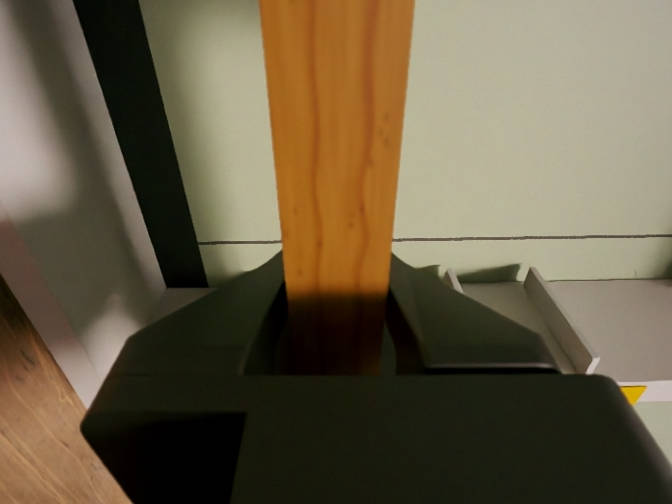

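>>> execute_actions(
  actions=[
    {"rows": [[-0.5205,1.8919,0.9231,1.0406,-0.3272,1.58,-0.675,0.2176,1.9099,0.9342,1.0676,0.2758,-1.582,-0.66],[-0.5192,1.8955,0.9290,1.0380,-0.3259,1.58,-0.675,0.2165,1.9136,0.9403,1.0647,0.2748,-1.582,-0.66],[-0.5172,1.9010,0.9381,1.0339,-0.3240,1.58,-0.675,0.2148,1.9192,0.9498,1.0603,0.2732,-1.582,-0.66],[-0.5146,1.9081,0.9498,1.0287,-0.3215,1.58,-0.675,0.2127,1.9265,0.9620,1.0546,0.2712,-1.582,-0.66],[-0.5116,1.9165,0.9635,1.0226,-0.3186,1.58,-0.675,0.2101,1.9350,0.9764,1.0478,0.2688,-1.582,-0.66],[-0.5082,1.9258,0.9787,1.0158,-0.3153,1.58,-0.675,0.2073,1.9445,0.9922,1.0404,0.2661,-1.582,-0.66],[-0.5047,1.9356,0.9948,1.0087,-0.3119,1.58,-0.675,0.2043,1.9545,1.0090,1.0325,0.2633,-1.582,-0.66],[-0.5010,1.9456,1.0112,1.0014,-0.3084,1.58,-0.675,0.2012,1.9647,1.0261,1.0246,0.2604,-1.582,-0.66],[-0.4975,1.9554,1.0273,0.9943,-0.3050,1.58,-0.675,0.1982,1.9747,1.0429,1.0167,0.2576,-1.582,-0.66],[-0.4941,1.9647,1.0425,0.9875,-0.3017,1.58,-0.675,0.1954,1.9842,1.0587,1.0093,0.2549,-1.582,-0.66],[-0.4911,1.9731,1.0562,0.9814,-0.2988,1.58,-0.675,0.1928,1.9927,1.0731,1.0025,0.2525,-1.582,-0.66],[-0.4885,1.9802,1.0679,0.9762,-0.2963,1.58,-0.675,0.1907,2.0000,1.0853,0.9968,0.2505,-1.582,-0.66],[-0.4865,1.9857,1.0770,0.9721,-0.2944,1.58,-0.675,0.1890,2.0056,1.0948,0.9924,0.2489,-1.582,-0.66],[-0.4852,1.9893,1.0829,0.9695,-0.2931,1.58,-0.675,0.1879,2.0093,1.1009,0.9895,0.2479,-1.582,-0.66],[-0.4847,1.9906,1.085,0.9686,-0.2927,1.58,-0.675,0.1875,2.0106,1.1031,0.9885,0.2475,-1.582,-0.66]], "steps": 15},
  ],
  pictures=false,
)

>>> execute_actions(
  actions=[
    {"steps": 12},
  ],
)

Scene clock: 461.23 s of 6000.00 s.
left_arm: end_effector_position=(+0.7263, +0.1559, +0.1317) grip_measured=-0.638 end_effector_quat_wxyz=(+0.497, +0.504, +0.498, +0.501) | right_arm: end_effector_position=(+0.7240, -0.1510, +0.1241) grip_measured=-0.625 end_effector_quat_wxyz=(+0.497, -0.505, +0.497, -0.501)
Joint positions: left_arm=[-0.493  1.991  1.019  0.968 -0.296  1.58   0.017] | right_arm=[ 0.198  2.015  1.031  0.981  0.252 -1.582  0.018]
Joint velocities: left_arm=[ 0.034  0.161  0.212 -0.12   0.007 -0.037 -0.   ] | right_arm=[-0.044  0.112  0.227 -0.129  0.022  0.007  0.001]
Steps of this call (steps 1 to 15: the robot went on to your last target; steps 16 to 90: nothing new was sent; then 27.67 s passed at rest; steps 91 to 105: all 15 steps of this action). Readings (joint positions):
91: left_arm=[-0.528 1.893 0.868 1.036 -0.330 1.580] | right_arm=[0.225 1.916 0.875 1.054 0.281 -1.584]
92: left_arm=[-0.528 1.893 0.868 1.036 -0.330 1.580] | right_arm=[0.225 1.916 0.875 1.054 0.281 -1.584]
94: left_arm=[-0.527 1.895 0.871 1.032 -0.328 1.580] | right_arm=[0.224 1.919 0.878 1.050 0.280 -1.584]
98: left_arm=[-0.517 1.922 0.912 1.011 -0.318 1.580] | right_arm=[0.216 1.946 0.921 1.027 0.270 -1.584]
105: the state above

Scene clock: 461.63 s of 6000.00 s.
left_arm: end_effector_position=(+0.7288, +0.1558, +0.1300) grip_measured=-0.638 end_effector_quat_wxyz=(+0.495, +0.505, +0.499, +0.501) | right_arm: end_effector_position=(+0.7265, -0.1508, +0.1222) grip_measured=-0.625 end_effector_quat_wxyz=(+0.496, -0.506, +0.498, -0.500)
Joint positions: left_arm=[-0.492  1.997  1.026  0.963 -0.295  1.58   0.017] | right_arm=[ 0.197  2.021  1.039  0.975  0.251 -1.581  0.018]
Joint velocities: left_arm=[-0.015  0.005  0.007  0.002  0.007 -0.037  0.001] | right_arm=[-0.015  0.005 -0.002  0.012 -0.022 -0.007 -0.001]
Steps of this call (steps 1 to 12: the robot went on to your last target). Readings (joint positions):
1: left_arm=[-0.493 1.995 1.024 0.966 -0.295 1.580] | right_arm=[0.197 2.019 1.037 0.978 0.252 -1.582]
2: left_arm=[-0.492 1.997 1.026 0.964 -0.295 1.580] | right_arm=[0.197 2.021 1.039 0.976 0.251 -1.582]
4: left_arm=[-0.492 1.997 1.026 0.963 -0.295 1.580] | right_arm=[0.197 2.021 1.039 0.975 0.251 -1.581]
8: left_arm=[-0.492 1.997 1.026 0.963 -0.295 1.580] | right_arm=[0.197 2.021 1.039 0.975 0.251 -1.581]
12: the state above

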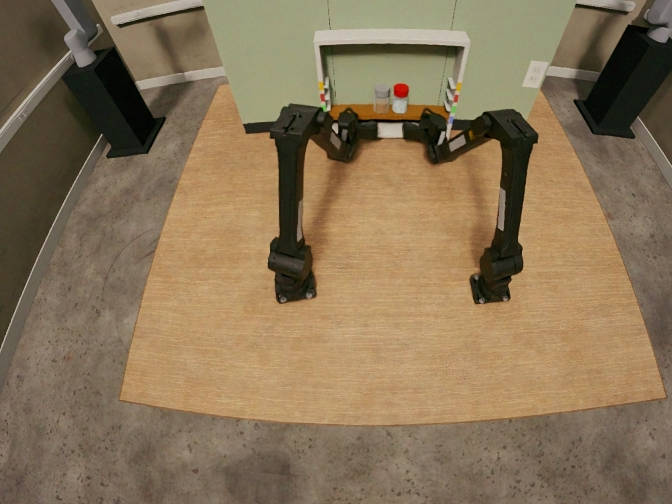

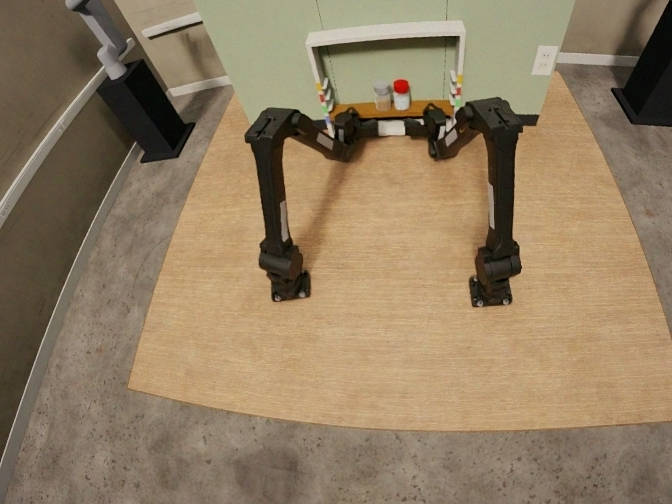

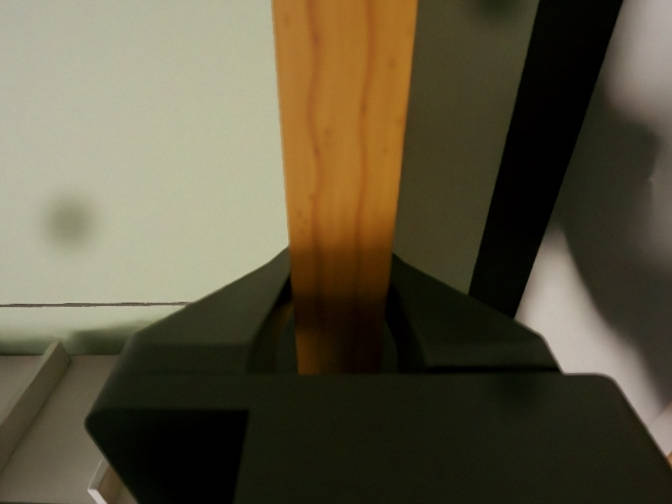

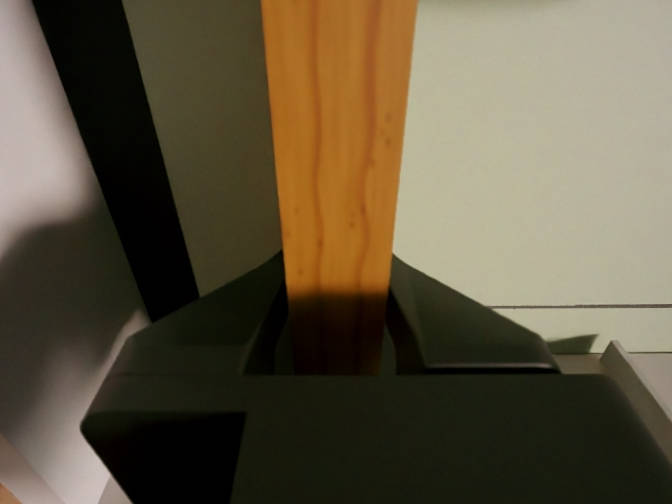

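>>> execute_actions(
  actions=[
    {"rows": [[-0.4846,1.9912,1.0863,0.9686,-0.2926,1.58,-0.675,0.1871,2.0112,1.1045,0.9885,0.2472,-1.582,-0.66],[-0.4845,1.9918,1.0876,0.9686,-0.2925,1.58,-0.675,0.1868,2.0118,1.1059,0.9885,0.2469,-1.582,-0.66],[-0.4843,1.9924,1.0889,0.9686,-0.2924,1.58,-0.675,0.1864,2.0124,1.1073,0.9885,0.2466,-1.582,-0.66],[-0.4842,1.9930,1.0902,0.9686,-0.2923,1.58,-0.675,0.1861,2.0130,1.1087,0.9885,0.2463,-1.582,-0.66],[-0.4841,1.9936,1.0915,0.9686,-0.2922,1.58,-0.675,0.1857,2.0136,1.1101,0.9885,0.2460,-1.582,-0.66],[-0.4840,1.9942,1.0928,0.9686,-0.2921,1.58,-0.675,0.1854,2.0142,1.1115,0.9885,0.2457,-1.582,-0.66],[-0.4839,1.9948,1.0941,0.9686,-0.2920,1.58,-0.675,0.1850,2.0148,1.1129,0.9885,0.2454,-1.582,-0.66],[-0.4837,1.9954,1.0954,0.9686,-0.2919,1.58,-0.675,0.1847,2.0154,1.1143,0.9885,0.2451,-1.582,-0.66],[-0.4836,1.9960,1.0967,0.9686,-0.2918,1.58,-0.675,0.1843,2.0160,1.1157,0.9885,0.2448,-1.582,-0.66],[-0.4835,1.9966,1.098,0.9686,-0.2917,1.58,-0.675,0.184,2.0166,1.1171,0.9885,0.2445,-1.582,-0.66]], "steps": 15},
  ],
  pictures=false,
)

Scene clock: 471.97 s of 6000.00 s.
left_arm: end_effector_position=(+0.7308, +0.1555, +0.1325) grip_measured=-0.638 end_effector_quat_wxyz=(+0.497, +0.503, +0.498, +0.502) | right_arm: end_effector_position=(+0.7290, -0.1514, +0.1248) grip_measured=-0.625 end_effector_quat_wxyz=(+0.498, -0.504, +0.497, -0.501)
Joint positions: left_arm=[-0.492  1.998  1.033  0.963 -0.295  1.58   0.017] | right_arm=[ 0.195  2.022  1.046  0.975  0.249 -1.581  0.018]
Joint velocities: left_arm=[ 0.005 -0.015  0.002  0.017 -0.051 -0.037 -0.   ] | right_arm=[-0.015  0.005  0.032 -0.012 -0.007 -0.066 -0.   ]
Steps of this call (steps 1 to 15: the robot went on to your last target; steps 16 to 90: nothing new was sent; then 6.83 s passed at rest; steps 91 to 105: all 15 steps of this action). Readings (joint positions):
91: left_arm=[-0.492 1.997 1.026 0.963 -0.295 1.580] | right_arm=[0.197 2.021 1.039 0.975 0.251 -1.581]
92: left_arm=[-0.492 1.997 1.026 0.963 -0.295 1.580] | right_arm=[0.197 2.021 1.039 0.975 0.251 -1.581]
94: left_arm=[-0.492 1.997 1.026 0.963 -0.295 1.580] | right_arm=[0.197 2.021 1.039 0.975 0.251 -1.581]
98: left_arm=[-0.492 1.997 1.026 0.963 -0.295 1.580] | right_arm=[0.196 2.021 1.039 0.975 0.250 -1.581]
105: the state above

>>> execute_actions(
  actions=[
    {"rows": [[-0.4834,1.9976,1.0988,0.9686,-0.2916,1.58,-0.675,0.1839,2.0176,1.1179,0.9885,0.2444,-1.582,-0.66],[-0.4833,1.9986,1.0996,0.9686,-0.2915,1.58,-0.675,0.1838,2.0186,1.1187,0.9885,0.2443,-1.582,-0.66],[-0.4832,1.9996,1.1004,0.9686,-0.2914,1.58,-0.675,0.1837,2.0196,1.1195,0.9885,0.2442,-1.582,-0.66],[-0.4831,2.0006,1.1012,0.9686,-0.2913,1.58,-0.675,0.1836,2.0206,1.1203,0.9885,0.2441,-1.582,-0.66],[-0.4830,2.0016,1.1020,0.9686,-0.2912,1.58,-0.675,0.1835,2.0216,1.1211,0.9885,0.2440,-1.582,-0.66],[-0.4829,2.0026,1.1028,0.9686,-0.2911,1.58,-0.675,0.1834,2.0226,1.1219,0.9885,0.2439,-1.582,-0.66],[-0.4828,2.0036,1.1036,0.9686,-0.2910,1.58,-0.675,0.1833,2.0236,1.1227,0.9885,0.2438,-1.582,-0.66],[-0.4827,2.0046,1.1044,0.9686,-0.2909,1.58,-0.675,0.1832,2.0246,1.1235,0.9885,0.2437,-1.582,-0.66],[-0.4826,2.0056,1.1052,0.9686,-0.2908,1.58,-0.675,0.1831,2.0256,1.1243,0.9885,0.2436,-1.582,-0.66],[-0.4825,2.0066,1.106,0.9686,-0.2907,1.58,-0.675,0.183,2.0266,1.1251,0.9885,0.2435,-1.582,-0.66]], "steps": 15},
  ],
  pictures=false,
)

Scene clock: 482.83 s of 6000.00 s.
left_arm: end_effector_position=(+0.7331, +0.1553, +0.1285) grip_measured=-0.638 end_effector_quat_wxyz=(+0.496, +0.504, +0.499, +0.502) | right_arm: end_effector_position=(+0.7313, -0.1515, +0.1210) grip_measured=-0.625 end_effector_quat_wxyz=(+0.497, -0.505, +0.498, -0.501)
Joint positions: left_arm=[-0.491  2.008  1.04   0.963 -0.295  1.58   0.017] | right_arm=[ 0.193  2.032  1.053  0.975  0.248 -1.581  0.018]
Joint velocities: left_arm=[-0.015 -0.005 -0.012 -0.007 -0.081 -0.007  0.   ] | right_arm=[-0.005 -0.005  0.012 -0.017 -0.022  0.007  0.001]
Steps of this call (steps 1 to 15: the robot went on to your last target; steps 16 to 90: nothing new was sent; then 7.37 s passed at rest; steps 91 to 105: all 15 steps of this action). Readings (joint positions):
91: left_arm=[-0.492 1.998 1.033 0.963 -0.295 1.580] | right_arm=[0.195 2.022 1.046 0.975 0.249 -1.581]
92: left_arm=[-0.492 1.998 1.033 0.963 -0.295 1.580] | right_arm=[0.195 2.022 1.046 0.975 0.249 -1.581]
94: left_arm=[-0.492 1.998 1.033 0.963 -0.295 1.580] | right_arm=[0.195 2.023 1.046 0.975 0.249 -1.581]
98: left_arm=[-0.492 2.002 1.036 0.963 -0.295 1.580] | right_arm=[0.194 2.026 1.048 0.975 0.249 -1.581]
105: the state above

>>> execute_actions(
  actions=[
    {"rows": [[-0.4824,2.0072,1.107,0.9686,-0.2906,1.58,-0.675,0.1829,2.0272,1.1261,0.9885,0.2434,-1.582,-0.66],[-0.4822,2.0078,1.108,0.9686,-0.2904,1.58,-0.675,0.1827,2.0278,1.1271,0.9885,0.2432,-1.582,-0.66],[-0.4821,2.0084,1.109,0.9686,-0.2903,1.58,-0.675,0.1826,2.0284,1.1281,0.9885,0.2431,-1.582,-0.66],[-0.4819,2.0090,1.110,0.9686,-0.2901,1.58,-0.675,0.1824,2.0290,1.1291,0.9885,0.2429,-1.582,-0.66],[-0.4818,2.0096,1.111,0.9686,-0.2900,1.58,-0.675,0.1823,2.0296,1.1301,0.9885,0.2428,-1.582,-0.66],[-0.4816,2.0102,1.112,0.9686,-0.2898,1.58,-0.675,0.1821,2.0302,1.1311,0.9885,0.2426,-1.582,-0.66],[-0.4815,2.0108,1.113,0.9686,-0.2897,1.58,-0.675,0.1820,2.0308,1.1321,0.9885,0.2425,-1.582,-0.66],[-0.4813,2.0114,1.114,0.9686,-0.2895,1.58,-0.675,0.1818,2.0314,1.1331,0.9885,0.2423,-1.582,-0.66],[-0.4812,2.0120,1.115,0.9686,-0.2894,1.58,-0.675,0.1817,2.0320,1.1341,0.9885,0.2422,-1.582,-0.66],[-0.4810,2.0126,1.116,0.9686,-0.2892,1.58,-0.675,0.1815,2.0326,1.1351,0.9885,0.2420,-1.582,-0.66]], "steps": 15},
  ],
  pictures=false,
)

Scene clock: 489.50 s of 6000.00 s.
left_arm: end_effector_position=(+0.7355, +0.1552, +0.1293) grip_measured=-0.638 end_effector_quat_wxyz=(+0.497, +0.503, +0.498, +0.502) | right_arm: end_effector_position=(+0.7333, -0.1516, +0.1212) grip_measured=-0.625 end_effector_quat_wxyz=(+0.498, -0.504, +0.497, -0.501)
Joint positions: left_arm=[-0.49   2.012  1.047  0.963 -0.293  1.58   0.017] | right_arm=[ 0.192  2.036  1.059  0.975  0.247 -1.581  0.018]
Joint velocities: left_arm=[-0.005 -0.015 -0.002 -0.012 -0.051  0.022 -0.   ] | right_arm=[-0.024 -0.015 -0.017 -0.002 -0.051  0.022 -0.   ]
Steps of this call (steps 1 to 15: the robot went on to your last target; steps 16 to 90: nothing new was sent; then 3.17 s passed at rest; steps 91 to 105: all 15 steps of this action). Readings (joint positions):
91: left_arm=[-0.491 2.008 1.040 0.963 -0.295 1.580] | right_arm=[0.193 2.033 1.053 0.975 0.248 -1.581]
92: left_arm=[-0.491 2.008 1.040 0.963 -0.295 1.580] | right_arm=[0.193 2.033 1.053 0.975 0.248 -1.581]
94: left_arm=[-0.491 2.008 1.040 0.963 -0.294 1.580] | right_arm=[0.193 2.033 1.053 0.975 0.247 -1.581]
98: left_arm=[-0.491 2.011 1.045 0.963 -0.294 1.580] | right_arm=[0.192 2.035 1.058 0.975 0.247 -1.581]
105: the state above

>>> execute_actions(
  actions=[
    {"rows": [[-0.4810,2.0136,1.116,0.9686,-0.2892,1.58,-0.675,0.1815,2.0336,1.1351,0.9885,0.2420,-1.582,-0.66],[-0.4810,2.0146,1.116,0.9686,-0.2892,1.58,-0.675,0.1815,2.0346,1.1351,0.9885,0.2420,-1.582,-0.66],[-0.4810,2.0156,1.116,0.9686,-0.2892,1.58,-0.675,0.1815,2.0356,1.1351,0.9885,0.2420,-1.582,-0.66],[-0.4810,2.0166,1.116,0.9686,-0.2892,1.58,-0.675,0.1815,2.0366,1.1351,0.9885,0.2420,-1.582,-0.66],[-0.4810,2.0176,1.116,0.9686,-0.2892,1.58,-0.675,0.1815,2.0376,1.1351,0.9885,0.2420,-1.582,-0.66],[-0.4810,2.0186,1.116,0.9686,-0.2892,1.58,-0.675,0.1815,2.0386,1.1351,0.9885,0.2420,-1.582,-0.66],[-0.4810,2.0196,1.116,0.9686,-0.2892,1.58,-0.675,0.1815,2.0396,1.1351,0.9885,0.2420,-1.582,-0.66],[-0.4810,2.0206,1.116,0.9686,-0.2892,1.58,-0.675,0.1815,2.0406,1.1351,0.9885,0.2420,-1.582,-0.66],[-0.4810,2.0216,1.116,0.9686,-0.2892,1.58,-0.675,0.1815,2.0416,1.1351,0.9885,0.2420,-1.582,-0.66],[-0.4810,2.0226,1.116,0.9686,-0.2892,1.58,-0.675,0.1815,2.0426,1.1351,0.9885,0.2420,-1.582,-0.66]], "steps": 15},
  ],
  pictures=false,
)

Scene clock: 495.17 s of 6000.00 s.
left_arm: end_effector_position=(+0.7355, +0.1552, +0.1261) grip_measured=-0.638 end_effector_quat_wxyz=(+0.496, +0.504, +0.499, +0.501) | right_arm: end_effector_position=(+0.7332, -0.1516, +0.1186) grip_measured=-0.625 end_effector_quat_wxyz=(+0.497, -0.505, +0.498, -0.501)
Joint positions: left_arm=[-0.49   2.017  1.047  0.963 -0.293  1.58   0.017] | right_arm=[ 0.192  2.04   1.059  0.975  0.247 -1.581  0.018]
Joint velocities: left_arm=[-0.024  0.034 -0.027  0.002 -0.051 -0.022  0.   ] | right_arm=[-0.015  0.044 -0.012 -0.012 -0.022 -0.007  0.   ]
Steps of this call (steps 1 to 15: the robot went on to your last target; steps 16 to 90: nothing new was sent; then 2.17 s passed at rest; steps 91 to 105: all 15 steps of this action). Readings (joint positions):
91: left_arm=[-0.490 2.012 1.047 0.963 -0.293 1.580] | right_arm=[0.192 2.036 1.059 0.975 0.247 -1.581]
92: left_arm=[-0.490 2.013 1.047 0.963 -0.293 1.580] | right_arm=[0.192 2.036 1.059 0.975 0.247 -1.581]
94: left_arm=[-0.490 2.013 1.047 0.963 -0.293 1.580] | right_arm=[0.192 2.036 1.059 0.975 0.247 -1.581]
98: left_arm=[-0.490 2.013 1.047 0.963 -0.293 1.580] | right_arm=[0.192 2.036 1.059 0.975 0.247 -1.581]
105: the state above

>>> execute_actions(
  actions=[
    {"steps": 8},
  ],
  pictures=false,
)

Scene clock: 495.97 s of 6000.00 s.
left_arm: end_effector_position=(+0.7355, +0.1552, +0.1248) grip_measured=-0.638 end_effector_quat_wxyz=(+0.495, +0.505, +0.499, +0.501) | right_arm: end_effector_position=(+0.7332, -0.1516, +0.1178) grip_measured=-0.625 end_effector_quat_wxyz=(+0.496, -0.505, +0.498, -0.500)
Joint positions: left_arm=[-0.49   2.019  1.047  0.963 -0.293  1.58   0.017] | right_arm=[ 0.192  2.041  1.059  0.975  0.247 -1.581  0.018]
Joint velocities: left_arm=[ 0.005  0.005 -0.017 -0.002  0.066  0.022  0.   ] | right_arm=[-0.015 -0.005 -0.007 -0.007 -0.007 -0.022 -0.   ]
Steps of this call (steps 1 to 15: the robot went on to your last target; steps 16 to 24: nothing new was sent). Readings (joint positions):
1: left_arm=[-0.490 2.017 1.047 0.963 -0.293 1.580] | right_arm=[0.192 2.041 1.059 0.975 0.247 -1.581]
2: left_arm=[-0.490 2.018 1.047 0.963 -0.293 1.580] | right_arm=[0.192 2.041 1.059 0.975 0.247 -1.581]
4: left_arm=[-0.490 2.019 1.047 0.963 -0.293 1.580] | right_arm=[0.192 2.041 1.059 0.975 0.247 -1.581]
8: left_arm=[-0.490 2.019 1.047 0.963 -0.293 1.580] | right_arm=[0.192 2.041 1.059 0.975 0.247 -1.581]
24: the state above
All arms were judged still, so your last target was given up. Only a new action makes them travel on or press farther. Fingers that are still opening or closing keep moving.

>>> execute_actions(
  actions=[
    {"rows": [[-0.4810,2.0234,1.1152,0.9702,-0.2892,1.58,-0.675,0.1815,2.0434,1.1343,0.9897,0.2420,-1.582,-0.66],[-0.4810,2.0242,1.1144,0.9719,-0.2892,1.58,-0.675,0.1815,2.0442,1.1335,0.9908,0.2420,-1.582,-0.66],[-0.4810,2.0250,1.1136,0.9735,-0.2892,1.58,-0.675,0.1815,2.0450,1.1327,0.9920,0.2420,-1.582,-0.66],[-0.4810,2.0258,1.1128,0.9752,-0.2892,1.58,-0.675,0.1815,2.0458,1.1319,0.9931,0.2420,-1.582,-0.66],[-0.4810,2.0266,1.1120,0.9768,-0.2892,1.58,-0.675,0.1815,2.0466,1.1311,0.9943,0.2420,-1.582,-0.66],[-0.4810,2.0274,1.1112,0.9784,-0.2892,1.58,-0.675,0.1815,2.0474,1.1303,0.9954,0.2420,-1.582,-0.66],[-0.4810,2.0282,1.1104,0.9801,-0.2892,1.58,-0.675,0.1815,2.0482,1.1295,0.9966,0.2420,-1.582,-0.66],[-0.4810,2.0290,1.1096,0.9817,-0.2892,1.58,-0.675,0.1815,2.0490,1.1287,0.9977,0.2420,-1.582,-0.66],[-0.4810,2.0298,1.1088,0.9834,-0.2892,1.58,-0.675,0.1815,2.0498,1.1279,0.9989,0.2420,-1.582,-0.66],[-0.4810,2.0306,1.108,0.985,-0.2892,1.58,-0.675,0.1815,2.0506,1.127,1.000,0.2420,-1.582,-0.66]], "steps": 15},
  ],
  pictures=false,
)

>>> execute_actions(
  actions=[
    {"steps": 8},
  ],
  pictures=false,
)

Scene clock: 506.93 s of 6000.00 s.
left_arm: end_effector_position=(+0.7355, +0.1552, +0.1246) grip_measured=-0.638 end_effector_quat_wxyz=(+0.495, +0.505, +0.499, +0.501) | right_arm: end_effector_position=(+0.7332, -0.1516, +0.1175) grip_measured=-0.625 end_effector_quat_wxyz=(+0.496, -0.506, +0.498, -0.500)
Joint positions: left_arm=[-0.49   2.019  1.047  0.963 -0.293  1.58   0.017] | right_arm=[ 0.192  2.041  1.059  0.975  0.247 -1.581  0.018]
Joint velocities: left_arm=[ 0.005 -0.005  0.002 -0.007 -0.007 -0.022 -0.001] | right_arm=[-0.005 -0.005 -0.017  0.007 -0.007  0.022 -0.   ]
Steps of this call (steps 1 to 90: nothing new was sent; then 7.47 s passed at rest; steps 91 to 105: all 15 steps of this action). Readings (joint positions):
91: left_arm=[-0.490 2.019 1.047 0.963 -0.293 1.580] | right_arm=[0.192 2.041 1.059 0.975 0.247 -1.581]
92: left_arm=[-0.490 2.019 1.047 0.963 -0.293 1.580] | right_arm=[0.192 2.041 1.059 0.975 0.247 -1.581]
94: left_arm=[-0.490 2.019 1.047 0.963 -0.293 1.580] | right_arm=[0.192 2.041 1.059 0.975 0.247 -1.581]
98: left_arm=[-0.490 2.019 1.047 0.963 -0.293 1.580] | right_arm=[0.192 2.041 1.059 0.975 0.247 -1.581]
105: the state above

Scene clock: 507.20 s of 6000.00 s.
left_arm: end_effector_position=(+0.7355, +0.1552, +0.1246) grip_measured=-0.638 end_effector_quat_wxyz=(+0.495, +0.505, +0.499, +0.501) | right_arm: end_effector_position=(+0.7332, -0.1516, +0.1175) grip_measured=-0.625 end_effector_quat_wxyz=(+0.496, -0.506, +0.498, -0.500)
Joint positions: left_arm=[-0.49   2.019  1.047  0.963 -0.293  1.58   0.017] | right_arm=[ 0.192  2.041  1.059  0.975  0.247 -1.581  0.018]
Joint velocities: left_arm=[-0.005 -0.005 -0.017  0.017  0.066 -0.037 -0.   ] | right_arm=[-0.005 -0.015  0.007 -0.012 -0.022 -0.007  0.   ]
Steps of this call (steps 1 to 8: the robot went on to your last target). Readings (joint positions):
1: left_arm=[-0.490 2.019 1.047 0.963 -0.293 1.580] | right_arm=[0.192 2.041 1.059 0.975 0.247 -1.581]
2: left_arm=[-0.490 2.019 1.047 0.963 -0.293 1.580] | right_arm=[0.192 2.041 1.059 0.975 0.247 -1.581]
4: left_arm=[-0.490 2.019 1.047 0.963 -0.293 1.580] | right_arm=[0.192 2.041 1.059 0.975 0.247 -1.581]
8: the state above


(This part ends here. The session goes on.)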